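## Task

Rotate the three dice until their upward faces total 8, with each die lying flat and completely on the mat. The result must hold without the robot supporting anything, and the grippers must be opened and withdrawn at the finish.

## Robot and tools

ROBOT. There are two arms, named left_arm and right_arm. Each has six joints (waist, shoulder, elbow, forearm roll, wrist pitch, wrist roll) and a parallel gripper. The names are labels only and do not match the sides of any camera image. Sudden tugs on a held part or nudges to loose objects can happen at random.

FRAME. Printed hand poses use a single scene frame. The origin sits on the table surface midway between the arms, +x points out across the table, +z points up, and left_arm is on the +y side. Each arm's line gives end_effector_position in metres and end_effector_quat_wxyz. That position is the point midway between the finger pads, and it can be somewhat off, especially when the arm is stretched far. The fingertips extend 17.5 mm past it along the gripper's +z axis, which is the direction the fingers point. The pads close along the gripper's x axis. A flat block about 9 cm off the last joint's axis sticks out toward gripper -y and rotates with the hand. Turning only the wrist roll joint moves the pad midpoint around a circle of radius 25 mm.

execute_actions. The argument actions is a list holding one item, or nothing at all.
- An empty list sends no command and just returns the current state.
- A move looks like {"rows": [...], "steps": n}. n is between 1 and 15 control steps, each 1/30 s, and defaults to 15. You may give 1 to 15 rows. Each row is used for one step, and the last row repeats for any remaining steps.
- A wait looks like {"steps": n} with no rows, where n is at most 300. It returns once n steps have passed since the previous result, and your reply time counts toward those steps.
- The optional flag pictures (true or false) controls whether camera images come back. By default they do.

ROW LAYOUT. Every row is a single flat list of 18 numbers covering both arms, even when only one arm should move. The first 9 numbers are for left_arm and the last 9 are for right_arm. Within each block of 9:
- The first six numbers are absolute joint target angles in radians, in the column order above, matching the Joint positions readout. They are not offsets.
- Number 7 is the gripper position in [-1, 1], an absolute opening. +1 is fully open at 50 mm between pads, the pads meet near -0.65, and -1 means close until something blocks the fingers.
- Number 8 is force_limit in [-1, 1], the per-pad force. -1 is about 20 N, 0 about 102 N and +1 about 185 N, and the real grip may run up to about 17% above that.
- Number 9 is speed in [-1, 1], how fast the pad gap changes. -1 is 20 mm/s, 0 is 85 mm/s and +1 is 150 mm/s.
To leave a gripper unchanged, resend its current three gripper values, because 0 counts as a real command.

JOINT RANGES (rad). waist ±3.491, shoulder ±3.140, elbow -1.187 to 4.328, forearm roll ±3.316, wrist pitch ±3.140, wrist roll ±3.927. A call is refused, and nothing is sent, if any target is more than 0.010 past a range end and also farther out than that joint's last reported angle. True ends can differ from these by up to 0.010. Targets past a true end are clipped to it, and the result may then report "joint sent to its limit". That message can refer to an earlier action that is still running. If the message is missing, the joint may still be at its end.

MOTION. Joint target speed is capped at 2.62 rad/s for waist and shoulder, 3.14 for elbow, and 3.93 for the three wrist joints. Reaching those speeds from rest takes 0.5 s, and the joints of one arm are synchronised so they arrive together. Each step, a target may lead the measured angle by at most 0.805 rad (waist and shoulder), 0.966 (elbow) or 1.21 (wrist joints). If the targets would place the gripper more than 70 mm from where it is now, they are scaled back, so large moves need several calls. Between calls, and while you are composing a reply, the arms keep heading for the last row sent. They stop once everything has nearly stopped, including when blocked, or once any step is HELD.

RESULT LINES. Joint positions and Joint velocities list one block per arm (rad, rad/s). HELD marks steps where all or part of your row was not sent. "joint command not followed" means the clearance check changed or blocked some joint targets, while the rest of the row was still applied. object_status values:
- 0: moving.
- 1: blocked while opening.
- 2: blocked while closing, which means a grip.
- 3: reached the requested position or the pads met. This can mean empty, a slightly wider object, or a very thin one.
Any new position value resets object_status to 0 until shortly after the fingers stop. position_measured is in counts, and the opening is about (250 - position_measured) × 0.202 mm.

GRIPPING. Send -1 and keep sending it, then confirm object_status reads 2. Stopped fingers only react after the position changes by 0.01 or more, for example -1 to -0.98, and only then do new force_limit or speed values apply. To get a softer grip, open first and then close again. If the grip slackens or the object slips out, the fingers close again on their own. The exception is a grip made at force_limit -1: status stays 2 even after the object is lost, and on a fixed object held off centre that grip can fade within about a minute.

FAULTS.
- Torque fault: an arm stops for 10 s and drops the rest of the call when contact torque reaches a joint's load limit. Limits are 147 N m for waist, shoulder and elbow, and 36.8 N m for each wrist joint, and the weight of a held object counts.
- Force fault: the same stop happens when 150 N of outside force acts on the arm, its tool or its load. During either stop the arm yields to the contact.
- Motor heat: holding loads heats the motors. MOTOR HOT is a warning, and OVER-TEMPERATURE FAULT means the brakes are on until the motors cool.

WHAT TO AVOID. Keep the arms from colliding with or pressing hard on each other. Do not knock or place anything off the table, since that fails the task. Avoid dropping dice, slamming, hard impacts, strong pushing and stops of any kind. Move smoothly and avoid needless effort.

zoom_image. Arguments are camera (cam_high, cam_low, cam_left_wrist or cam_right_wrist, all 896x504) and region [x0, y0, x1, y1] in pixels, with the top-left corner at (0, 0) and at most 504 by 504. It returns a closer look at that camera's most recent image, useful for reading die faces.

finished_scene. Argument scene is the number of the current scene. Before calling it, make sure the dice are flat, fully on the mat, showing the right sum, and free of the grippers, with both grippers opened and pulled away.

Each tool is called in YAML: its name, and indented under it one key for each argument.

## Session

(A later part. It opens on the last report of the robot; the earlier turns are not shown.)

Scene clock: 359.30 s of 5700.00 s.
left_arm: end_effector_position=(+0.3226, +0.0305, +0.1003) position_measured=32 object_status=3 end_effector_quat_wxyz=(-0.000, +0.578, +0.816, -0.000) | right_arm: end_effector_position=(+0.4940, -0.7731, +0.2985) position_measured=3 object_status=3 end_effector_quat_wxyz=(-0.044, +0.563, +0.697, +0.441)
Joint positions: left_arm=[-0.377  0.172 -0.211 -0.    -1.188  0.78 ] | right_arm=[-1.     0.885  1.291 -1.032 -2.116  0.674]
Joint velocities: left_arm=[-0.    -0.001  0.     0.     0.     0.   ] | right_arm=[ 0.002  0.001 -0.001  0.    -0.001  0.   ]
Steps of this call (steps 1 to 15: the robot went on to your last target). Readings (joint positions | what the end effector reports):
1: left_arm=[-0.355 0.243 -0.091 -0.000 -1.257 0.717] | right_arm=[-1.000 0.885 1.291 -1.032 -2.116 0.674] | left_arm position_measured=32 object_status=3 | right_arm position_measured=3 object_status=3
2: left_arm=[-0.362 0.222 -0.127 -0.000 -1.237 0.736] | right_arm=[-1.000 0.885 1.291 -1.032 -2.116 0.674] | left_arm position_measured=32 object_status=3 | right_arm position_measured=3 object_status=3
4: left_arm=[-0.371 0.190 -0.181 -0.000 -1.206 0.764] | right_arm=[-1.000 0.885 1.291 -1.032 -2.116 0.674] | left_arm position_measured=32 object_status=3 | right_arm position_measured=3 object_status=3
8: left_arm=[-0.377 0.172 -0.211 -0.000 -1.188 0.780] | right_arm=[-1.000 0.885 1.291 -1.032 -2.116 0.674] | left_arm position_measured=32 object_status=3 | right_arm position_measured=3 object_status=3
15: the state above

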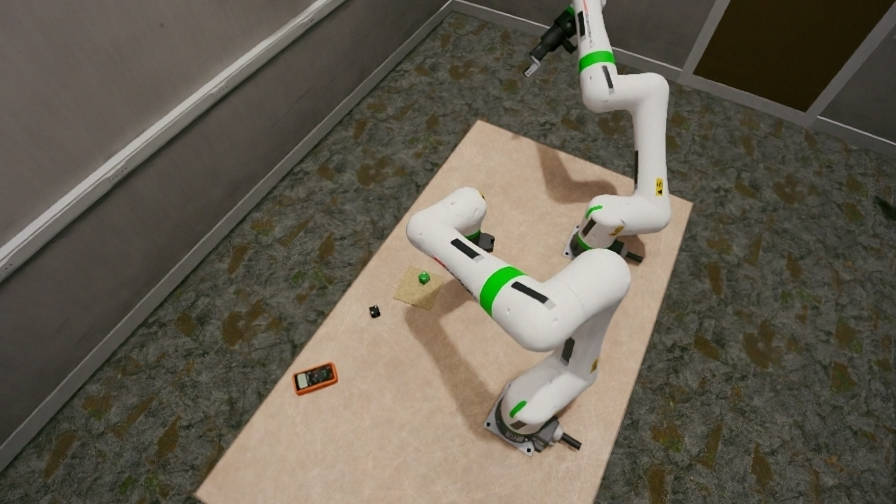

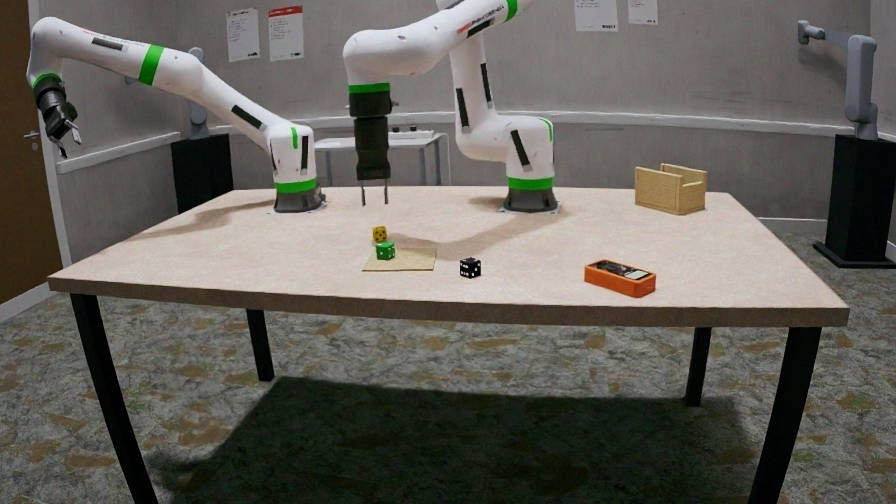

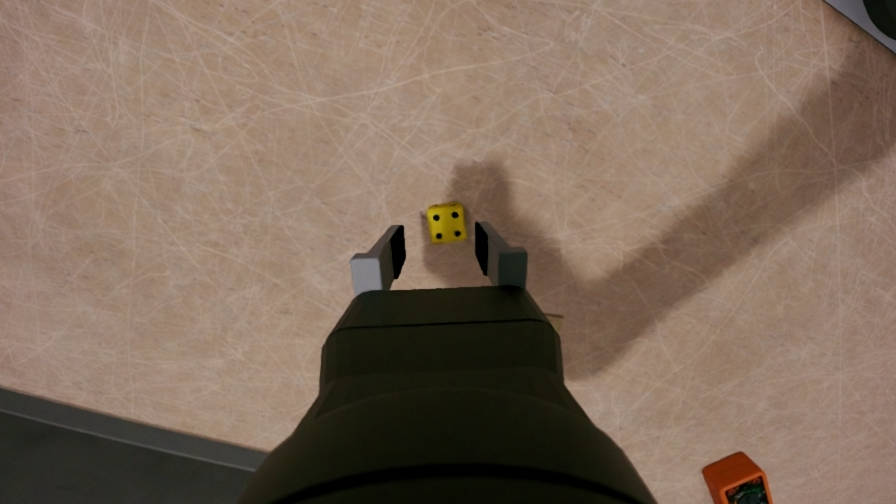

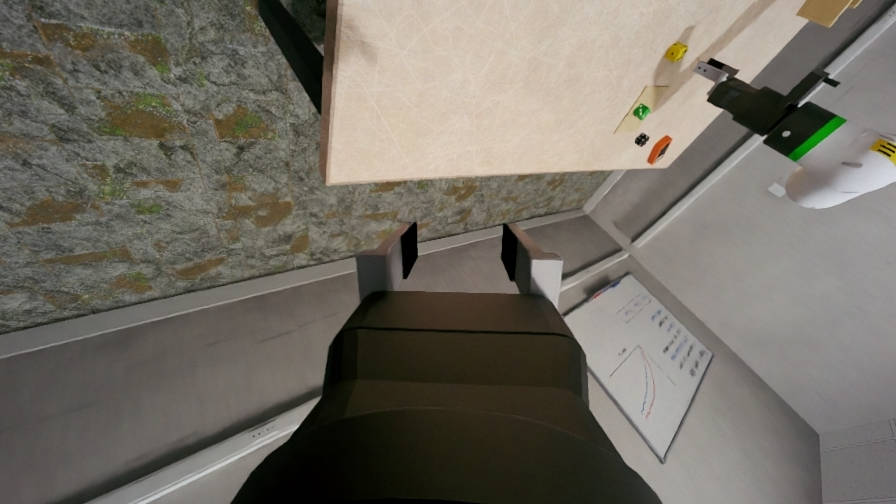

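execute_actions:
  actions:
    - {"rows":[[-0.378,0.2,-0.28,0,-1.091,0.78,0.8,-0.5,0,-1.0,0.885,1.291,-1.032,-2.116,0.674,1,0,0],[-0.378,0.2,-0.28,0,-1.091,0.78,0.8,-0.5,0,-1.0,0.885,1.291,-1.032,-2.116,0.674,1,0,0],[-0.378,0.2,-0.28,0,-1.091,0.78,0.8,-0.5,0,-1.0,0.885,1.291,-1.032,-2.116,0.674,1,0,0],[-0.378,0.2,-0.28,0,-1.091,0.78,0.8,-0.5,0,-1.0,0.885,1.291,-1.032,-2.116,0.674,1,0,0],[-0.378,0.2,-0.28,0,-1.091,0.78,0.8,-0.5,0,-1.0,0.885,1.291,-1.032,-2.116,0.674,1,0,0],[-0.378,0.249,-0.321,0,-1.001,0.78,0.8,-0.5,0,-1.0,0.885,1.291,-1.032,-2.116,0.674,1,0,0]],"steps":15}

Scene clock: 381.80 s of 5700.00 s.
left_arm: end_effector_position=(+0.3169, +0.0327, +0.0224) position_measured=32 object_status=3 end_effector_quat_wxyz=(-0.000, +0.578, +0.816, +0.000) | right_arm: end_effector_position=(+0.4940, -0.7731, +0.2985) position_measured=3 object_status=3 end_effector_quat_wxyz=(-0.044, +0.563, +0.697, +0.441)
Joint positions: left_arm=[-0.378  0.249 -0.321 -0.    -1.001  0.78 ] | right_arm=[-1.     0.885  1.291 -1.032 -2.116  0.674]
Joint velocities: left_arm=[-0.    -0.    -0.002  0.     0.002  0.   ] | right_arm=[ 0.    -0.002  0.001 -0.002  0.    -0.001]
Steps of this call (steps 1 to 15: the robot went on to your last target; steps 16 to 90: nothing new was sent; then 19.00 s passed at rest; steps 91 to 105: all 15 steps of this action). Readings (joint positions | what the end effector reports):
91: left_arm=[-0.377 0.172 -0.211 0.000 -1.188 0.780] | right_arm=[-1.000 0.885 1.291 -1.032 -2.116 0.674] | left_arm position_measured=32 object_status=3 | right_arm position_measured=3 object_status=3
92: left_arm=[-0.377 0.173 -0.215 0.000 -1.182 0.780] | right_arm=[-1.000 0.885 1.291 -1.032 -2.116 0.674] | left_arm position_measured=32 object_status=3 | right_arm position_measured=3 object_status=3
94: left_arm=[-0.377 0.183 -0.240 0.000 -1.147 0.780] | right_arm=[-1.000 0.885 1.291 -1.032 -2.116 0.674] | left_arm position_measured=32 object_status=3 | right_arm position_measured=3 object_status=3
98: left_arm=[-0.378 0.214 -0.295 0.000 -1.059 0.780] | right_arm=[-1.000 0.885 1.291 -1.032 -2.116 0.674] | left_arm position_measured=32 object_status=3 | right_arm position_measured=3 object_status=3
105: the state above

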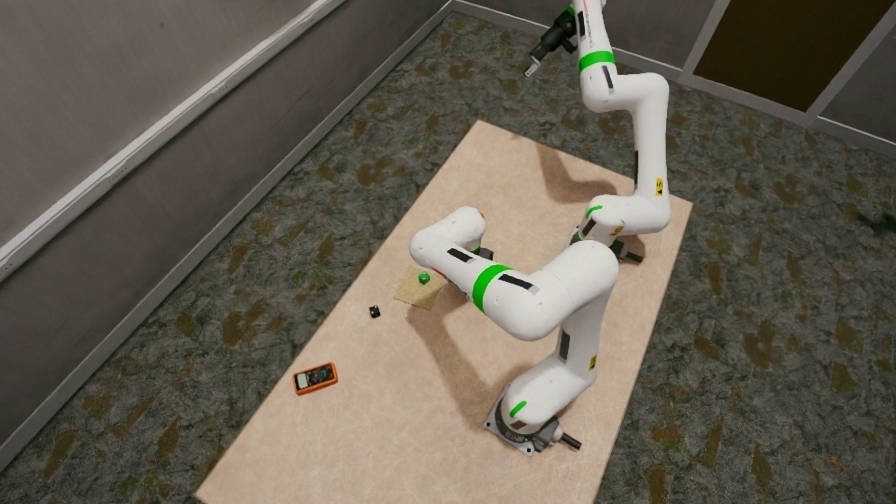

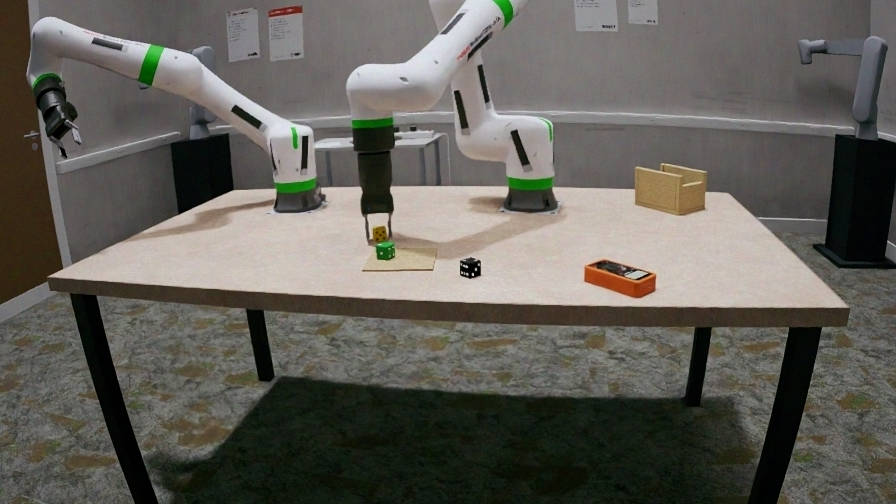

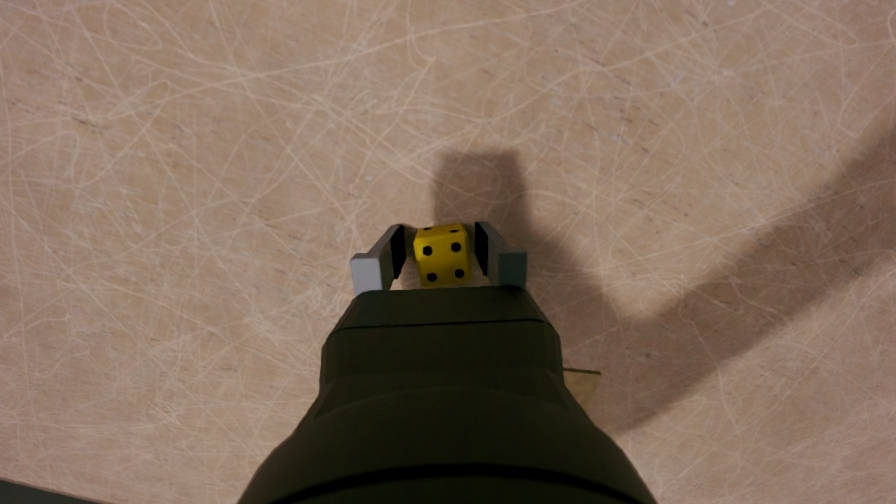

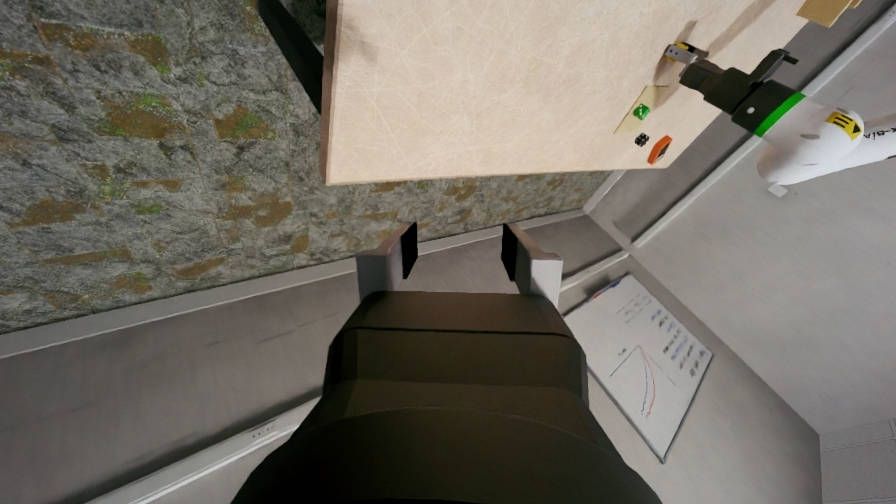

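execute_actions:
  actions:
    - {"rows":[[-0.378,0.249,-0.321,0,-1.001,0.78,-1,-0.5,0,-1.0,0.885,1.291,-1.032,-2.116,0.674,1,0,0],[-0.378,0.249,-0.321,0,-1.001,0.78,-1,-0.5,0,-1.0,0.885,1.291,-1.032,-2.116,0.674,1,0,0],[-0.378,0.249,-0.321,0,-1.001,0.78,-1,-0.5,0,-1.0,0.885,1.291,-1.032,-2.116,0.674,1,0,0],[-0.378,0.249,-0.321,0,-1.001,0.78,-1,-0.5,0,-1.0,0.885,1.291,-1.032,-2.116,0.674,1,0,0],[-0.378,0.249,-0.321,0,-1.001,0.78,-1,-0.5,0,-1.0,0.885,1.291,-1.032,-2.116,0.674,1,0,0],[-0.378,0.249,-0.321,0,-1.001,0.78,-1,-0.5,0,-1.0,0.885,1.291,-1.032,-2.116,0.674,1,0,0],[-0.378,0.249,-0.321,0,-1.001,0.78,-1,-0.5,0,-1.0,0.885,1.291,-1.032,-2.116,0.674,1,0,0],[-0.378,0.249,-0.321,0,-1.001,0.78,-1,-0.5,0,-1.0,0.885,1.291,-1.032,-2.116,0.674,1,0,0],[-0.378,0.249,-0.321,0,-1.001,0.78,-1,-0.5,0,-1.0,0.885,1.291,-1.032,-2.116,0.674,1,0,0],[-0.377,0.172,-0.211,0,-1.188,0.78,-1,-0.5,0,-1.0,0.885,1.291,-1.032,-2.116,0.674,1,0,0]],"steps":15}
  pictures: false

execute_actions:
  actions:
    - {"rows":[[-0.377,0.172,-0.211,0,-1.188,0.78,-1,-0.5,0,-1.0,0.885,1.291,-1.032,-2.116,0.674,1,0,0],[-0.377,0.172,-0.211,0,-1.188,0.78,-1,-0.5,0,-1.0,0.885,1.291,-1.032,-2.116,0.674,1,0,0],[-0.377,0.172,-0.211,0,-1.188,0.78,-1,-0.5,0,-1.0,0.885,1.291,-1.032,-2.116,0.674,1,0,0],[-0.377,0.172,-0.211,0,-1.188,0.78,-1,-0.5,0,-1.0,0.885,1.291,-1.032,-2.116,0.674,1,0,0],[-0.185,0.297,-0.107,0,-1.167,0.388,-1,-0.5,0,-1.0,0.885,1.291,-1.032,-2.116,0.674,1,0,0]],"steps":15}
  pictures: false

execute_actions:
  actions:
    - {"steps":10}

Scene clock: 396.90 s of 5700.00 s.
left_arm: end_effector_position=(+0.3215, +0.0308, +0.0666) position_measured=106 object_status=2 end_effector_quat_wxyz=(-0.000, +0.578, +0.816, -0.000) | right_arm: end_effector_position=(+0.4940, -0.7731, +0.2985) position_measured=3 object_status=3 end_effector_quat_wxyz=(-0.044, +0.563, +0.697, +0.441)
Joint positions: left_arm=[-0.377  0.205 -0.258  0.    -1.109  0.78 ] | right_arm=[-1.     0.885  1.291 -1.032 -2.116  0.674]
Joint velocities: left_arm=[ 0.006 -0.444  0.631  0.007 -1.029 -0.   ] | right_arm=[-0.001 -0.001 -0.    -0.002 -0.    -0.001]
Steps of this call (steps 1 to 15: the robot went on to your last target; steps 16 to 90: nothing new was sent; then 11.60 s passed at rest; steps 91 to 105: all 15 steps of this action). Readings (joint positions | what the end effector reports):
91: left_arm=[-0.378 0.249 -0.321 -0.000 -1.001 0.780] | right_arm=[-1.000 0.885 1.291 -1.032 -2.116 0.674] | left_arm position_measured=39 object_status=0 | right_arm position_measured=3 object_status=3
92: left_arm=[-0.378 0.249 -0.321 0.000 -1.001 0.780] | right_arm=[-1.000 0.885 1.291 -1.032 -2.116 0.674] | left_arm position_measured=53 object_status=0 | right_arm position_measured=3 object_status=3
94: left_arm=[-0.378 0.249 -0.321 0.000 -1.001 0.780] | right_arm=[-1.000 0.885 1.291 -1.032 -2.116 0.674] | left_arm position_measured=82 object_status=0 | right_arm position_measured=3 object_status=3
98: left_arm=[-0.378 0.249 -0.321 0.000 -1.001 0.780] | right_arm=[-1.000 0.885 1.291 -1.032 -2.116 0.674] | left_arm position_measured=106 object_status=0 | right_arm position_measured=3 object_status=3
105: the state above

Scene clock: 397.40 s of 5700.00 s.
left_arm: end_effector_position=(+0.4042, +0.0860, +0.0837) position_measured=106 object_status=2 end_effector_quat_wxyz=(+0.000, +0.643, +0.766, +0.000) | right_arm: end_effector_position=(+0.4940, -0.7731, +0.2985) position_measured=3 object_status=3 end_effector_quat_wxyz=(-0.044, +0.563, +0.697, +0.441)
Joint positions: left_arm=[-0.218  0.276 -0.125  0.    -1.17   0.456] | right_arm=[-1.     0.885  1.291 -1.032 -2.116  0.674]
Joint velocities: left_arm=[ 0.478  0.306  0.258  0.     0.041 -0.963] | right_arm=[ 0.001 -0.001 -0.    -0.001 -0.001 -0.   ]
Steps of this call (steps 1 to 15: all 15 steps of this action). Readings (joint positions | what the end effector reports):
1: left_arm=[-0.377 0.191 -0.239 0.000 -1.141 0.780] | right_arm=[-1.000 0.885 1.291 -1.032 -2.116 0.674] | left_arm position_measured=106 object_status=2 | right_arm position_measured=3 object_status=3
2: left_arm=[-0.377 0.181 -0.225 0.000 -1.164 0.780] | right_arm=[-1.000 0.885 1.291 -1.032 -2.116 0.674] | left_arm position_measured=106 object_status=2 | right_arm position_measured=3 object_status=3
4: left_arm=[-0.377 0.172 -0.212 0.000 -1.186 0.780] | right_arm=[-1.000 0.885 1.291 -1.032 -2.116 0.674] | left_arm position_measured=106 object_status=2 | right_arm position_measured=3 object_status=3
8: left_arm=[-0.357 0.186 -0.200 0.000 -1.184 0.739] | right_arm=[-1.000 0.885 1.291 -1.032 -2.116 0.674] | left_arm position_measured=106 object_status=2 | right_arm position_measured=3 object_status=3
15: the state above

Scene clock: 397.73 s of 5700.00 s.
left_arm: end_effector_position=(+0.4201, +0.1001, +0.0800) position_measured=106 object_status=2 end_effector_quat_wxyz=(-0.000, +0.656, +0.754, -0.000) | right_arm: end_effector_position=(+0.4940, -0.7731, +0.2985) position_measured=3 object_status=3 end_effector_quat_wxyz=(-0.044, +0.563, +0.697, +0.441)
Joint positions: left_arm=[-0.185  0.297 -0.107 -0.    -1.167  0.388] | right_arm=[-1.     0.885  1.291 -1.032 -2.116  0.674]
Joint velocities: left_arm=[ 0.001  0.001  0.001 -0.001  0.001 -0.001] | right_arm=[-0.002 -0.001  0.001 -0.001  0.001 -0.   ]
Steps of this call (steps 1 to 10: the robot went on to your last target). Readings (joint positions | what the end effector reports):
1: left_arm=[-0.204 0.285 -0.117 -0.000 -1.169 0.427] | right_arm=[-1.000 0.885 1.291 -1.032 -2.116 0.674] | left_arm position_measured=106 object_status=2 | right_arm position_measured=3 object_status=3
2: left_arm=[-0.194 0.291 -0.112 -0.000 -1.168 0.406] | right_arm=[-1.000 0.885 1.291 -1.032 -2.116 0.674] | left_arm position_measured=106 object_status=2 | right_arm position_measured=3 object_status=3
4: left_arm=[-0.185 0.297 -0.107 -0.000 -1.167 0.389] | right_arm=[-1.000 0.885 1.291 -1.032 -2.116 0.674] | left_arm position_measured=106 object_status=2 | right_arm position_measured=3 object_status=3
8: left_arm=[-0.185 0.297 -0.107 -0.000 -1.167 0.388] | right_arm=[-1.000 0.885 1.291 -1.032 -2.116 0.674] | left_arm position_measured=106 object_status=2 | right_arm position_measured=3 object_status=3
10: the state above

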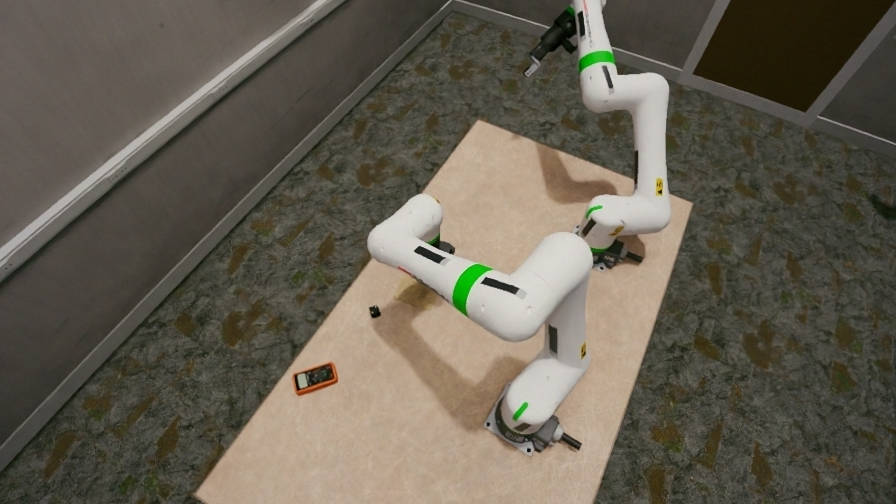

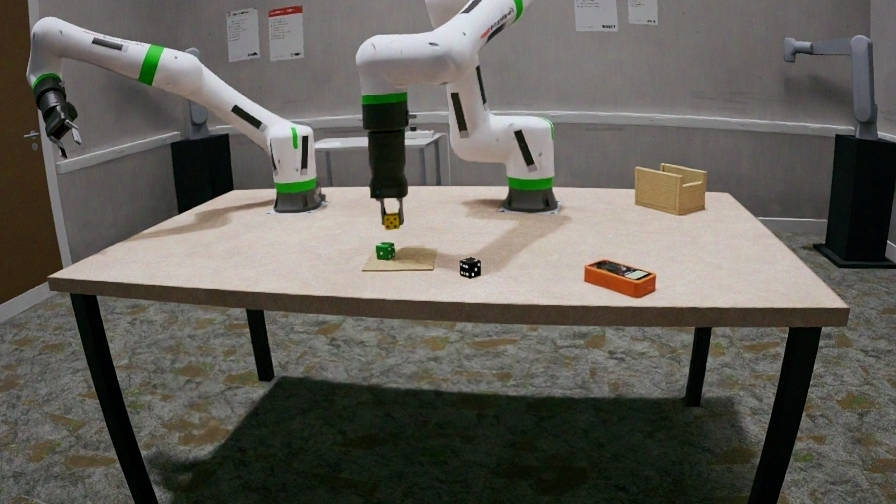

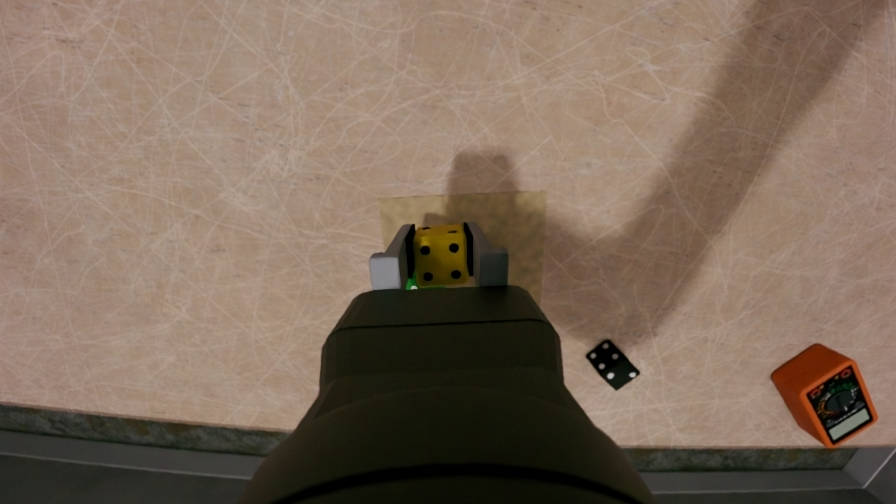

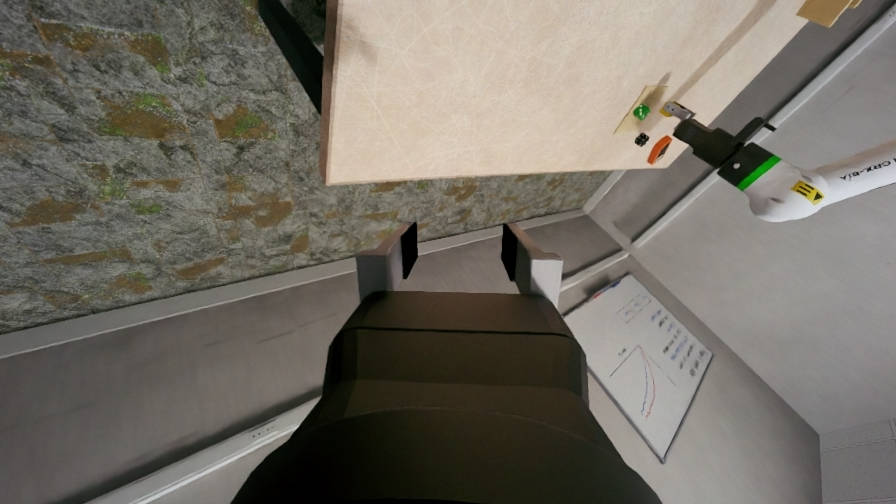

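execute_actions:
  actions:
    - {"rows":[[-0.185,0.356,-0.167,0,-1.048,0.388,-1,-0.5,0,-1.0,0.885,1.291,-1.032,-2.116,0.674,1,0,0],[-0.185,0.356,-0.167,0,-1.048,0.388,-1,-0.5,0,-1.0,0.885,1.291,-1.032,-2.116,0.674,1,0,0],[-0.185,0.356,-0.167,0,-1.048,0.388,-1,-0.5,0,-1.0,0.885,1.291,-1.032,-2.116,0.674,1,0,0],[-0.185,0.356,-0.167,0,-1.048,0.388,-1,-0.5,0,-1.0,0.885,1.291,-1.032,-2.116,0.674,1,0,0],[-0.185,0.356,-0.167,0,-1.048,0.388,-1,-0.5,0,-1.0,0.885,1.291,-1.032,-2.116,0.674,1,0,0],[-0.185,0.356,-0.167,0,-1.048,0.388,-1,-0.5,0,-1.0,0.885,1.291,-1.032,-2.116,0.674,1,0,0],[-0.185,0.356,-0.167,0,-1.048,0.388,-1,-0.5,0,-1.0,0.885,1.291,-1.032,-2.116,0.674,1,0,0],[-0.185,0.356,-0.167,0,-1.048,0.388,-1,-0.5,0,-1.0,0.885,1.291,-1.032,-2.116,0.674,1,0,0],[-0.185,0.356,-0.167,0,-1.048,0.388,-1,-0.5,0,-1.0,0.885,1.291,-1.032,-2.116,0.674,1,0,0],[-0.185,0.356,-0.167,0,-1.048,0.388,0.5,-0.5,0,-1.0,0.885,1.291,-1.032,-2.116,0.674,1,0,0]],"steps":15}
  pictures: false

execute_actions:
  actions:
    - {"rows":[[-0.185,0.28,-0.08,0,-1.211,0.388,0.5,-0.5,0,-1.0,0.885,1.291,-1.032,-2.116,0.674,1,0,0],[-0.185,0.28,-0.08,0,-1.211,0.388,0.5,-0.5,0,-1.0,0.885,1.291,-1.032,-2.116,0.674,1,0,0],[-0.185,0.28,-0.08,0,-1.211,0.388,0.5,-0.5,0,-1.0,0.885,1.291,-1.032,-2.116,0.674,1,0,0],[-0.185,0.28,-0.08,0,-1.211,0.388,0.5,-0.5,0,-1.0,0.885,1.291,-1.032,-2.116,0.674,1,0,0],[-0.185,0.28,-0.08,0,-1.211,0.388,0.5,-0.5,0,-1.0,0.885,1.291,-1.032,-2.116,0.674,1,0,0],[-0.185,0.28,-0.08,0,-1.211,0.388,0.5,-0.5,0,-1.0,0.885,1.291,-1.032,-2.116,0.674,1,0,0],[-0.185,0.28,-0.08,0,-1.211,0.388,0.5,-0.5,0,-1.0,0.885,1.291,-1.032,-2.116,0.674,1,0,0],[-0.185,0.28,-0.08,0,-1.211,0.388,0.5,-0.5,0,-1.0,0.885,1.291,-1.032,-2.116,0.674,1,0,0],[0.052,0.318,-0.03,0,-1.223,-0.634,0.85,-0.5,0,-1.0,0.885,1.291,-1.032,-2.116,0.674,1,0,0]],"steps":15}
  pictures: false

execute_actions:
  actions:
    - {"steps":20}

Scene clock: 435.27 s of 5700.00 s.
left_arm: end_effector_position=(+0.4203, +0.1001, +0.0265) position_measured=78 object_status=0 end_effector_quat_wxyz=(-0.000, +0.656, +0.754, -0.000) | right_arm: end_effector_position=(+0.4940, -0.7731, +0.2985) position_measured=3 object_status=3 end_effector_quat_wxyz=(-0.044, +0.563, +0.697, +0.441)
Joint positions: left_arm=[-0.185  0.356 -0.167  0.    -1.048  0.388] | right_arm=[-1.     0.885  1.291 -1.032 -2.116  0.674]
Joint velocities: left_arm=[ 0.    -0.001  0.    -0.001  0.    -0.   ] | right_arm=[ 0.     0.    -0.001  0.001  0.     0.002]
Steps of this call (steps 1 to 30: the robot went on to your last target; steps 31 to 90: nothing new was sent; then 34.03 s passed at rest; steps 91 to 105: all 15 steps of this action). Readings (joint positions | what the end effector reports):
91: left_arm=[-0.185 0.297 -0.107 0.000 -1.167 0.388] | right_arm=[-1.000 0.885 1.291 -1.032 -2.116 0.674] | left_arm position_measured=106 object_status=2 | right_arm position_measured=3 object_status=3
92: left_arm=[-0.185 0.299 -0.109 0.000 -1.161 0.388] | right_arm=[-1.000 0.885 1.291 -1.032 -2.116 0.674] | left_arm position_measured=106 object_status=2 | right_arm position_measured=3 object_status=3
94: left_arm=[-0.185 0.317 -0.127 0.000 -1.126 0.388] | right_arm=[-1.000 0.885 1.291 -1.032 -2.116 0.674] | left_arm position_measured=106 object_status=2 | right_arm position_measured=3 object_status=3
98: left_arm=[-0.185 0.356 -0.166 0.000 -1.050 0.388] | right_arm=[-1.000 0.885 1.291 -1.032 -2.116 0.674] | left_arm position_measured=106 object_status=2 | right_arm position_measured=3 object_status=3
105: the state above

Scene clock: 435.77 s of 5700.00 s.
left_arm: end_effector_position=(+0.4365, +0.1203, +0.1021) position_measured=25 object_status=0 end_effector_quat_wxyz=(+0.003, +0.701, +0.714, +0.002) | right_arm: end_effector_position=(+0.4940, -0.7731, +0.2985) position_measured=3 object_status=3 end_effector_quat_wxyz=(-0.044, +0.563, +0.697, +0.441)
Joint positions: left_arm=[-0.146  0.287 -0.064 -0.    -1.212  0.228] | right_arm=[-1.     0.885  1.291 -1.032 -2.116  0.674]
Joint velocities: left_arm=[ 0.369  0.062  0.084 -0.    -0.013 -1.539] | right_arm=[-0.002 -0.     0.    -0.    -0.     0.   ]
Steps of this call (steps 1 to 15: all 15 steps of this action). Readings (joint positions | what the end effector reports):
1: left_arm=[-0.185 0.356 -0.167 0.000 -1.048 0.388] | right_arm=[-1.000 0.885 1.291 -1.032 -2.116 0.674] | left_arm position_measured=78 object_status=0 | right_arm position_measured=3 object_status=3
2: left_arm=[-0.185 0.354 -0.165 -0.000 -1.052 0.388] | right_arm=[-1.000 0.885 1.291 -1.032 -2.116 0.674] | left_arm position_measured=78 object_status=0 | right_arm position_measured=3 object_status=3
4: left_arm=[-0.185 0.339 -0.148 -0.000 -1.086 0.388] | right_arm=[-1.000 0.885 1.291 -1.032 -2.116 0.674] | left_arm position_measured=78 object_status=0 | right_arm position_measured=3 object_status=3
8: left_arm=[-0.185 0.286 -0.087 -0.000 -1.196 0.388] | right_arm=[-1.000 0.885 1.291 -1.032 -2.116 0.674] | left_arm position_measured=78 object_status=3 | right_arm position_measured=3 object_status=3
15: the state above

Scene clock: 436.43 s of 5700.00 s.
left_arm: end_effector_position=(+0.4883, +0.2351, +0.0998) position_measured=25 object_status=3 end_effector_quat_wxyz=(-0.000, +0.895, +0.446, -0.000) | right_arm: end_effector_position=(+0.4940, -0.7731, +0.2985) position_measured=3 object_status=3 end_effector_quat_wxyz=(-0.044, +0.563, +0.697, +0.441)
Joint positions: left_arm=[ 0.052  0.318 -0.03   0.    -1.223 -0.634] | right_arm=[-1.     0.885  1.291 -1.032 -2.116  0.674]
Joint velocities: left_arm=[ 0.001  0.    -0.001 -0.001  0.    -0.001] | right_arm=[ 0.001 -0.001  0.001  0.003  0.    -0.001]
Steps of this call (steps 1 to 20: the robot went on to your last target). Readings (joint positions | what the end effector reports):
1: left_arm=[-0.132 0.289 -0.061 -0.000 -1.212 0.171] | right_arm=[-1.000 0.885 1.291 -1.032 -2.116 0.674] | left_arm position_measured=25 object_status=0 | right_arm position_measured=3 object_status=3
2: left_arm=[-0.116 0.292 -0.059 -0.000 -1.213 0.106] | right_arm=[-1.000 0.885 1.291 -1.032 -2.116 0.674] | left_arm position_measured=25 object_status=0 | right_arm position_measured=3 object_status=3
4: left_arm=[-0.083 0.297 -0.053 -0.000 -1.214 -0.039] | right_arm=[-1.000 0.885 1.291 -1.032 -2.116 0.674] | left_arm position_measured=25 object_status=3 | right_arm position_measured=3 object_status=3
8: left_arm=[-0.019 0.307 -0.042 -0.000 -1.219 -0.324] | right_arm=[-1.000 0.885 1.291 -1.032 -2.116 0.674] | left_arm position_measured=25 object_status=3 | right_arm position_measured=3 object_status=3
20: the state above

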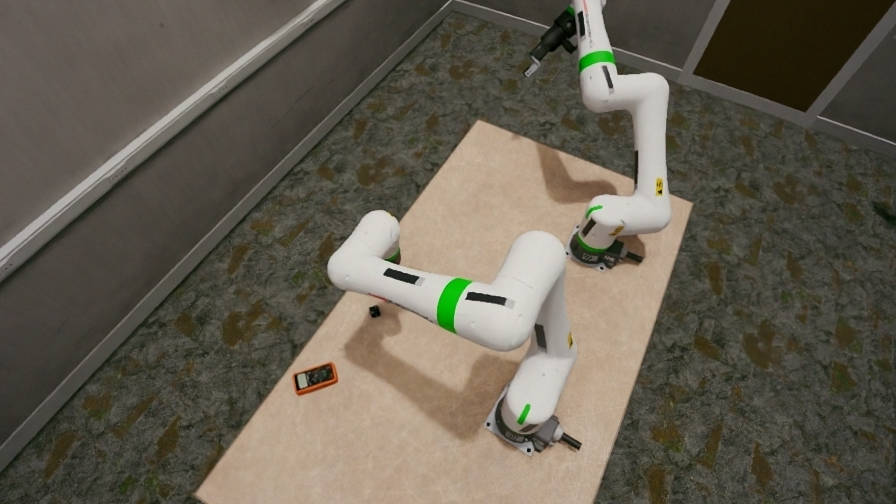

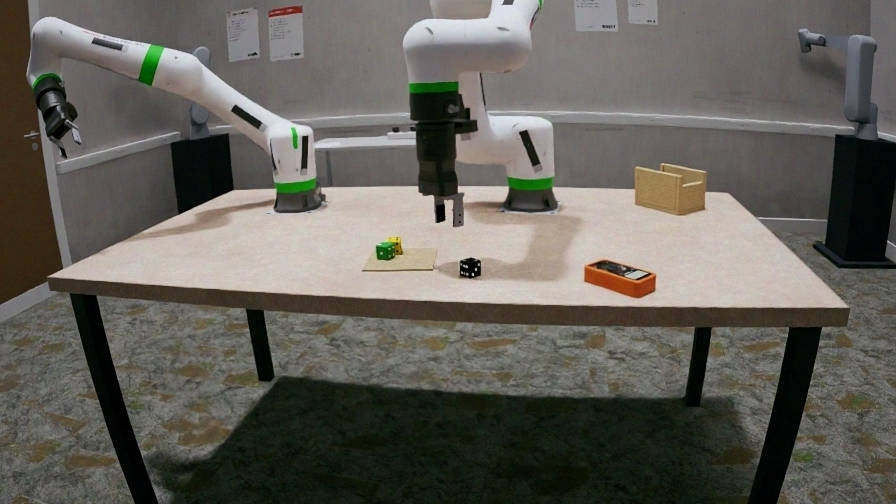

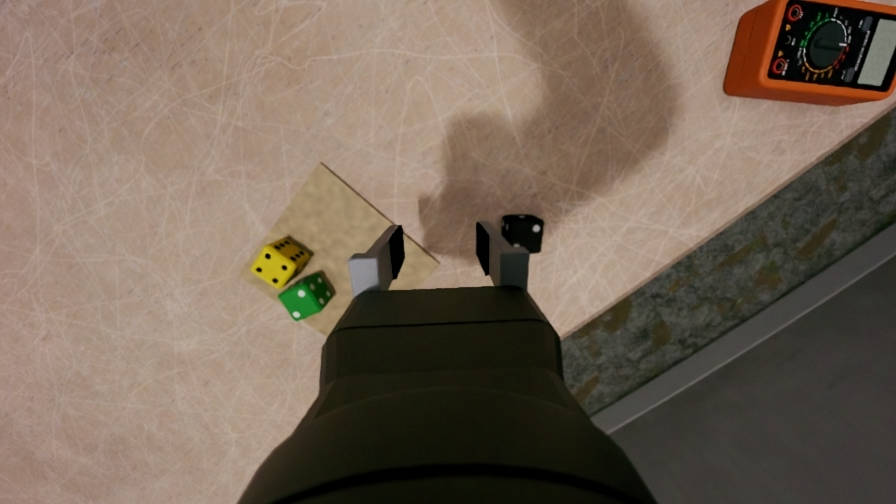

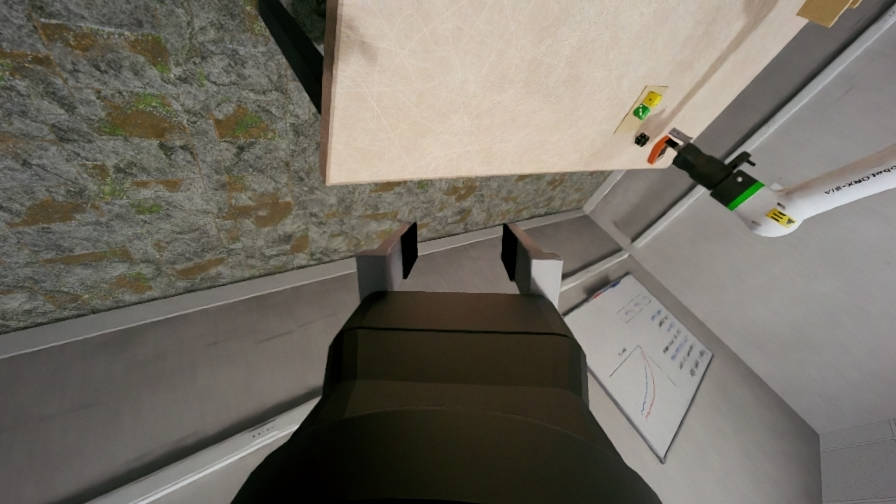

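execute_actions:
  actions:
    - {"rows":[[0.138,0.379,0.053,0,-1.245,-0.72,0.85,-0.5,0,-1.0,0.885,1.291,-1.032,-2.116,0.674,1,0,0]],"steps":15}
  pictures: false

execute_actions:
  actions:
    - {"steps":5}

Scene clock: 448.10 s of 5700.00 s.
left_arm: end_effector_position=(+0.5246, +0.2833, +0.1002) position_measured=25 object_status=3 end_effector_quat_wxyz=(-0.000, +0.895, +0.446, -0.000) | right_arm: end_effector_position=(+0.4940, -0.7731, +0.2985) position_measured=3 object_status=3 end_effector_quat_wxyz=(-0.044, +0.563, +0.697, +0.441)
Joint positions: left_arm=[ 0.138  0.379  0.053 -0.    -1.245 -0.72 ] | right_arm=[-1.     0.885  1.291 -1.032 -2.116  0.674]
Joint velocities: left_arm=[-0.    -0.     0.001 -0.001  0.     0.001] | right_arm=[ 0.001  0.001 -0.     0.001  0.     0.   ]
Steps of this call (steps 1 to 30: the robot went on to your last target; steps 31 to 90: nothing new was sent; then 8.17 s passed at rest; steps 91 to 105: all 15 steps of this action). Readings (joint positions | what the end effector reports):
91: left_arm=[0.052 0.318 -0.030 -0.000 -1.223 -0.634] | right_arm=[-1.000 0.885 1.291 -1.032 -2.116 0.674] | left_arm position_measured=25 object_status=3 | right_arm position_measured=3 object_status=3
92: left_arm=[0.055 0.321 -0.027 -0.000 -1.224 -0.638] | right_arm=[-1.000 0.885 1.291 -1.032 -2.116 0.674] | left_arm position_measured=25 object_status=3 | right_arm position_measured=3 object_status=3
94: left_arm=[0.079 0.337 -0.004 -0.000 -1.230 -0.661] | right_arm=[-1.000 0.885 1.291 -1.032 -2.116 0.674] | left_arm position_measured=25 object_status=3 | right_arm position_measured=3 object_status=3
98: left_arm=[0.136 0.378 0.051 -0.000 -1.244 -0.718] | right_arm=[-1.000 0.885 1.291 -1.032 -2.116 0.674] | left_arm position_measured=25 object_status=3 | right_arm position_measured=3 object_status=3
105: the state above

Scene clock: 448.27 s of 5700.00 s.
left_arm: end_effector_position=(+0.5247, +0.2833, +0.1002) position_measured=25 object_status=3 end_effector_quat_wxyz=(-0.000, +0.895, +0.446, -0.000) | right_arm: end_effector_position=(+0.4940, -0.7731, +0.2985) position_measured=3 object_status=3 end_effector_quat_wxyz=(-0.044, +0.563, +0.697, +0.441)
Joint positions: left_arm=[ 0.138  0.379  0.053 -0.    -1.245 -0.72 ] | right_arm=[-1.     0.885  1.291 -1.032 -2.116  0.674]
Joint velocities: left_arm=[-0.     0.     0.001  0.     0.     0.   ] | right_arm=[ 0.001 -0.    -0.    -0.001 -0.001  0.001]
Steps of this call (steps 1 to 5: the robot went on to your last target). Readings (joint positions | what the end effector reports):
1: left_arm=[0.138 0.379 0.053 -0.000 -1.245 -0.720] | right_arm=[-1.000 0.885 1.291 -1.032 -2.116 0.674] | left_arm position_measured=25 object_status=3 | right_arm position_measured=3 object_status=3
2: left_arm=[0.138 0.379 0.053 -0.000 -1.245 -0.720] | right_arm=[-1.000 0.885 1.291 -1.032 -2.116 0.674] | left_arm position_measured=25 object_status=3 | right_arm position_measured=3 object_status=3
4: left_arm=[0.138 0.379 0.053 -0.000 -1.245 -0.720] | right_arm=[-1.000 0.885 1.291 -1.032 -2.116 0.674] | left_arm position_measured=25 object_status=3 | right_arm position_measured=3 object_status=3
5: the state above

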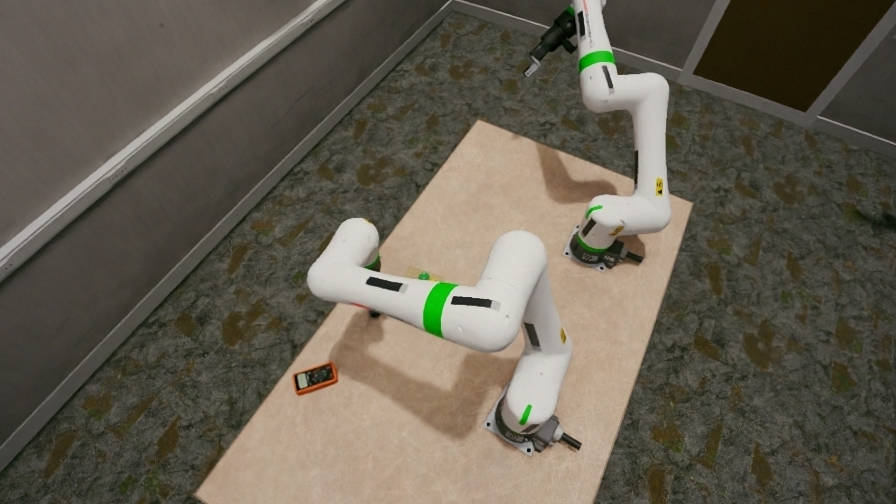

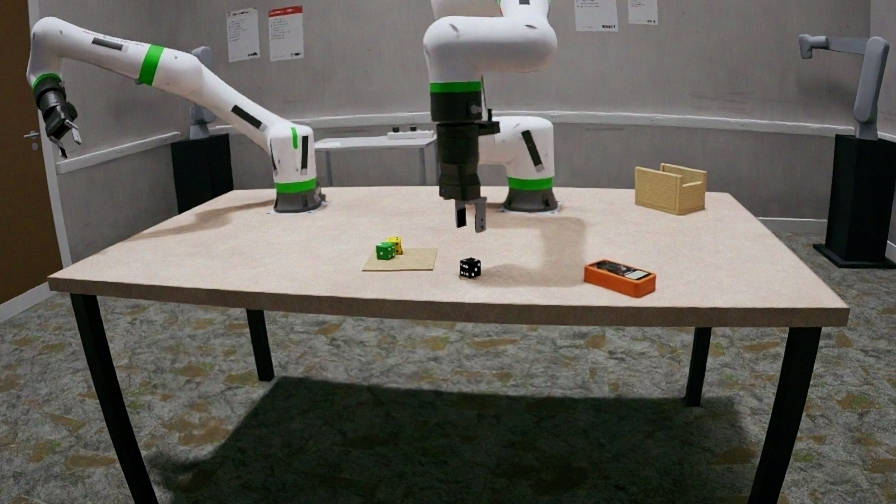

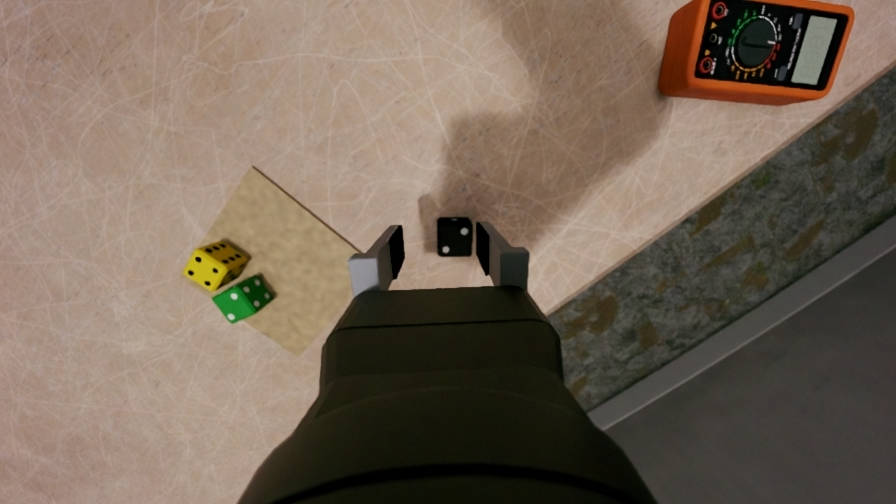

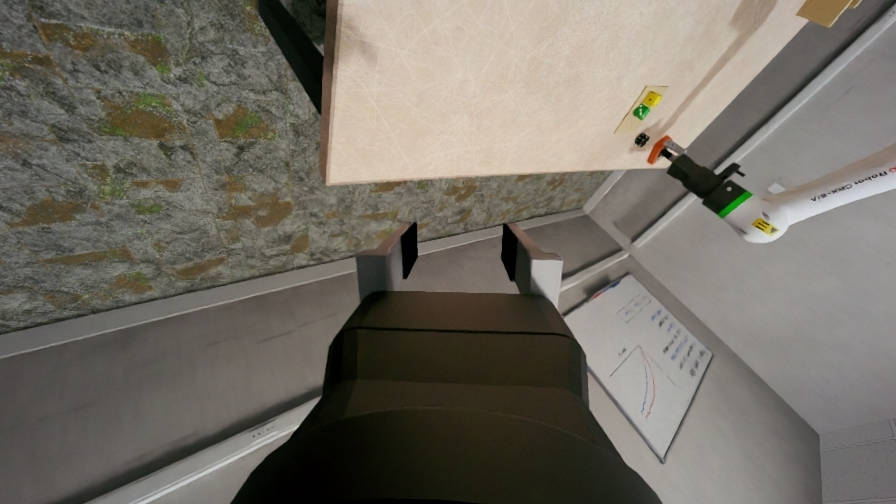

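execute_actions:
  actions:
    - {"rows":[[0.149,0.433,0.03,0,-1.168,-0.732,1,-0.5,0,-1.0,0.885,1.291,-1.032,-2.116,0.674,1,0,0],[0.149,0.433,0.03,0,-1.168,-0.732,1,-0.5,0,-1.0,0.885,1.291,-1.032,-2.116,0.674,1,0,0],[0.149,0.433,0.03,0,-1.168,-0.732,1,-0.5,0,-1.0,0.885,1.291,-1.032,-2.116,0.674,1,0,0],[0.149,0.433,0.03,0,-1.168,-0.732,1,-0.5,0,-1.0,0.885,1.291,-1.032,-2.116,0.674,1,0,0],[0.149,0.433,0.03,0,-1.168,-0.732,1,-0.5,0,-1.0,0.885,1.291,-1.032,-2.116,0.674,1,0,0],[0.149,0.433,0.03,0,-1.168,-0.732,1,-0.5,0,-1.0,0.885,1.291,-1.032,-2.116,0.674,1,0,0],[0.149,0.473,-0.01,0,-1.088,-0.732,1,-0.5,0,-1.0,0.885,1.291,-1.032,-2.116,0.674,1,0,0]],"steps":15}

Scene clock: 481.53 s of 5700.00 s.
left_arm: end_effector_position=(+0.5341, +0.2903, +0.0222) position_measured=3 object_status=3 end_effector_quat_wxyz=(-0.000, +0.895, +0.446, -0.000) | right_arm: end_effector_position=(+0.4940, -0.7731, +0.2985) position_measured=3 object_status=3 end_effector_quat_wxyz=(-0.044, +0.563, +0.697, +0.441)
Joint positions: left_arm=[ 0.149  0.473 -0.01  -0.    -1.088 -0.732] | right_arm=[-1.     0.885  1.291 -1.032 -2.116  0.674]
Joint velocities: left_arm=[ 0.    -0.     0.001 -0.001  0.     0.   ] | right_arm=[-0.002  0.001  0.    -0.     0.001 -0.001]
Steps of this call (steps 1 to 15: the robot went on to your last target; steps 16 to 90: nothing new was sent; then 29.77 s passed at rest; steps 91 to 105: all 15 steps of this action). Readings (joint positions | what the end effector reports):
91: left_arm=[0.138 0.379 0.053 0.000 -1.245 -0.720] | right_arm=[-1.000 0.885 1.291 -1.032 -2.116 0.674] | left_arm position_measured=18 object_status=0 | right_arm position_measured=3 object_status=3
92: left_arm=[0.139 0.382 0.052 0.000 -1.240 -0.721] | right_arm=[-1.000 0.885 1.291 -1.032 -2.116 0.674] | left_arm position_measured=7 object_status=0 | right_arm position_measured=3 object_status=3
94: left_arm=[0.143 0.406 0.042 0.000 -1.207 -0.726] | right_arm=[-1.000 0.885 1.291 -1.032 -2.116 0.674] | left_arm position_measured=3 object_status=0 | right_arm position_measured=3 object_status=3
98: left_arm=[0.149 0.436 0.027 0.000 -1.161 -0.732] | right_arm=[-1.000 0.885 1.291 -1.032 -2.116 0.674] | left_arm position_measured=3 object_status=0 | right_arm position_measured=3 object_status=3
105: the state above

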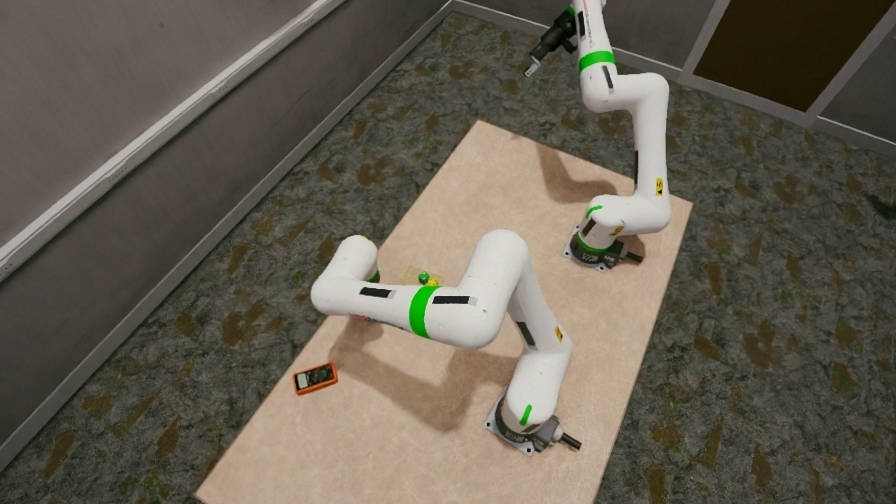

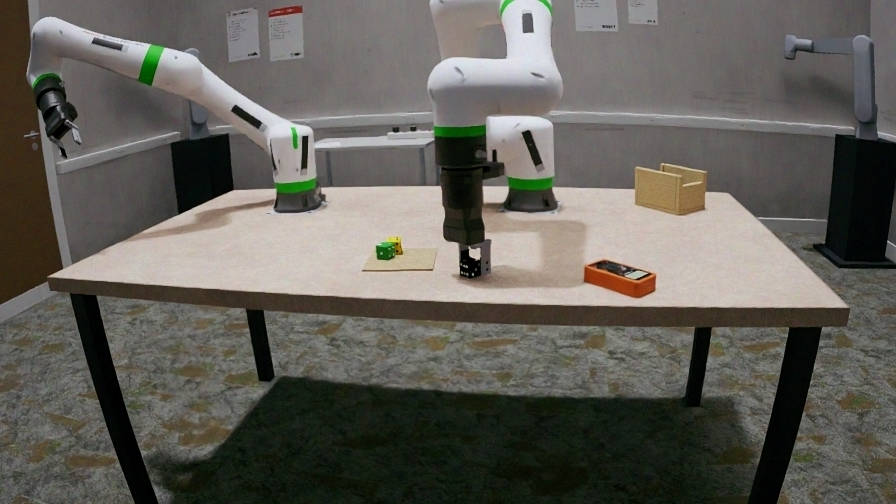

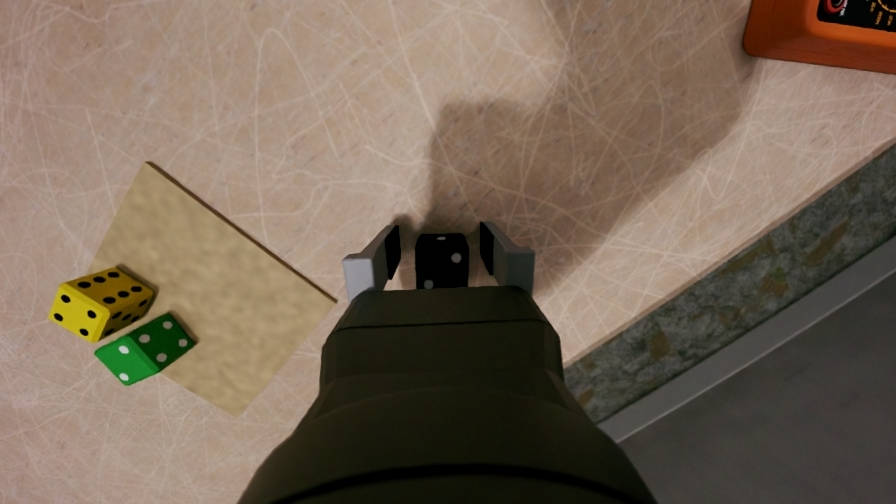

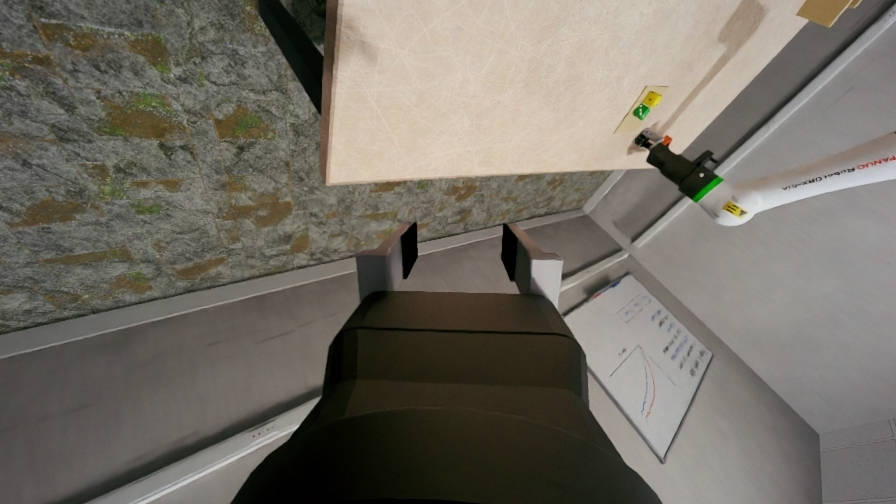

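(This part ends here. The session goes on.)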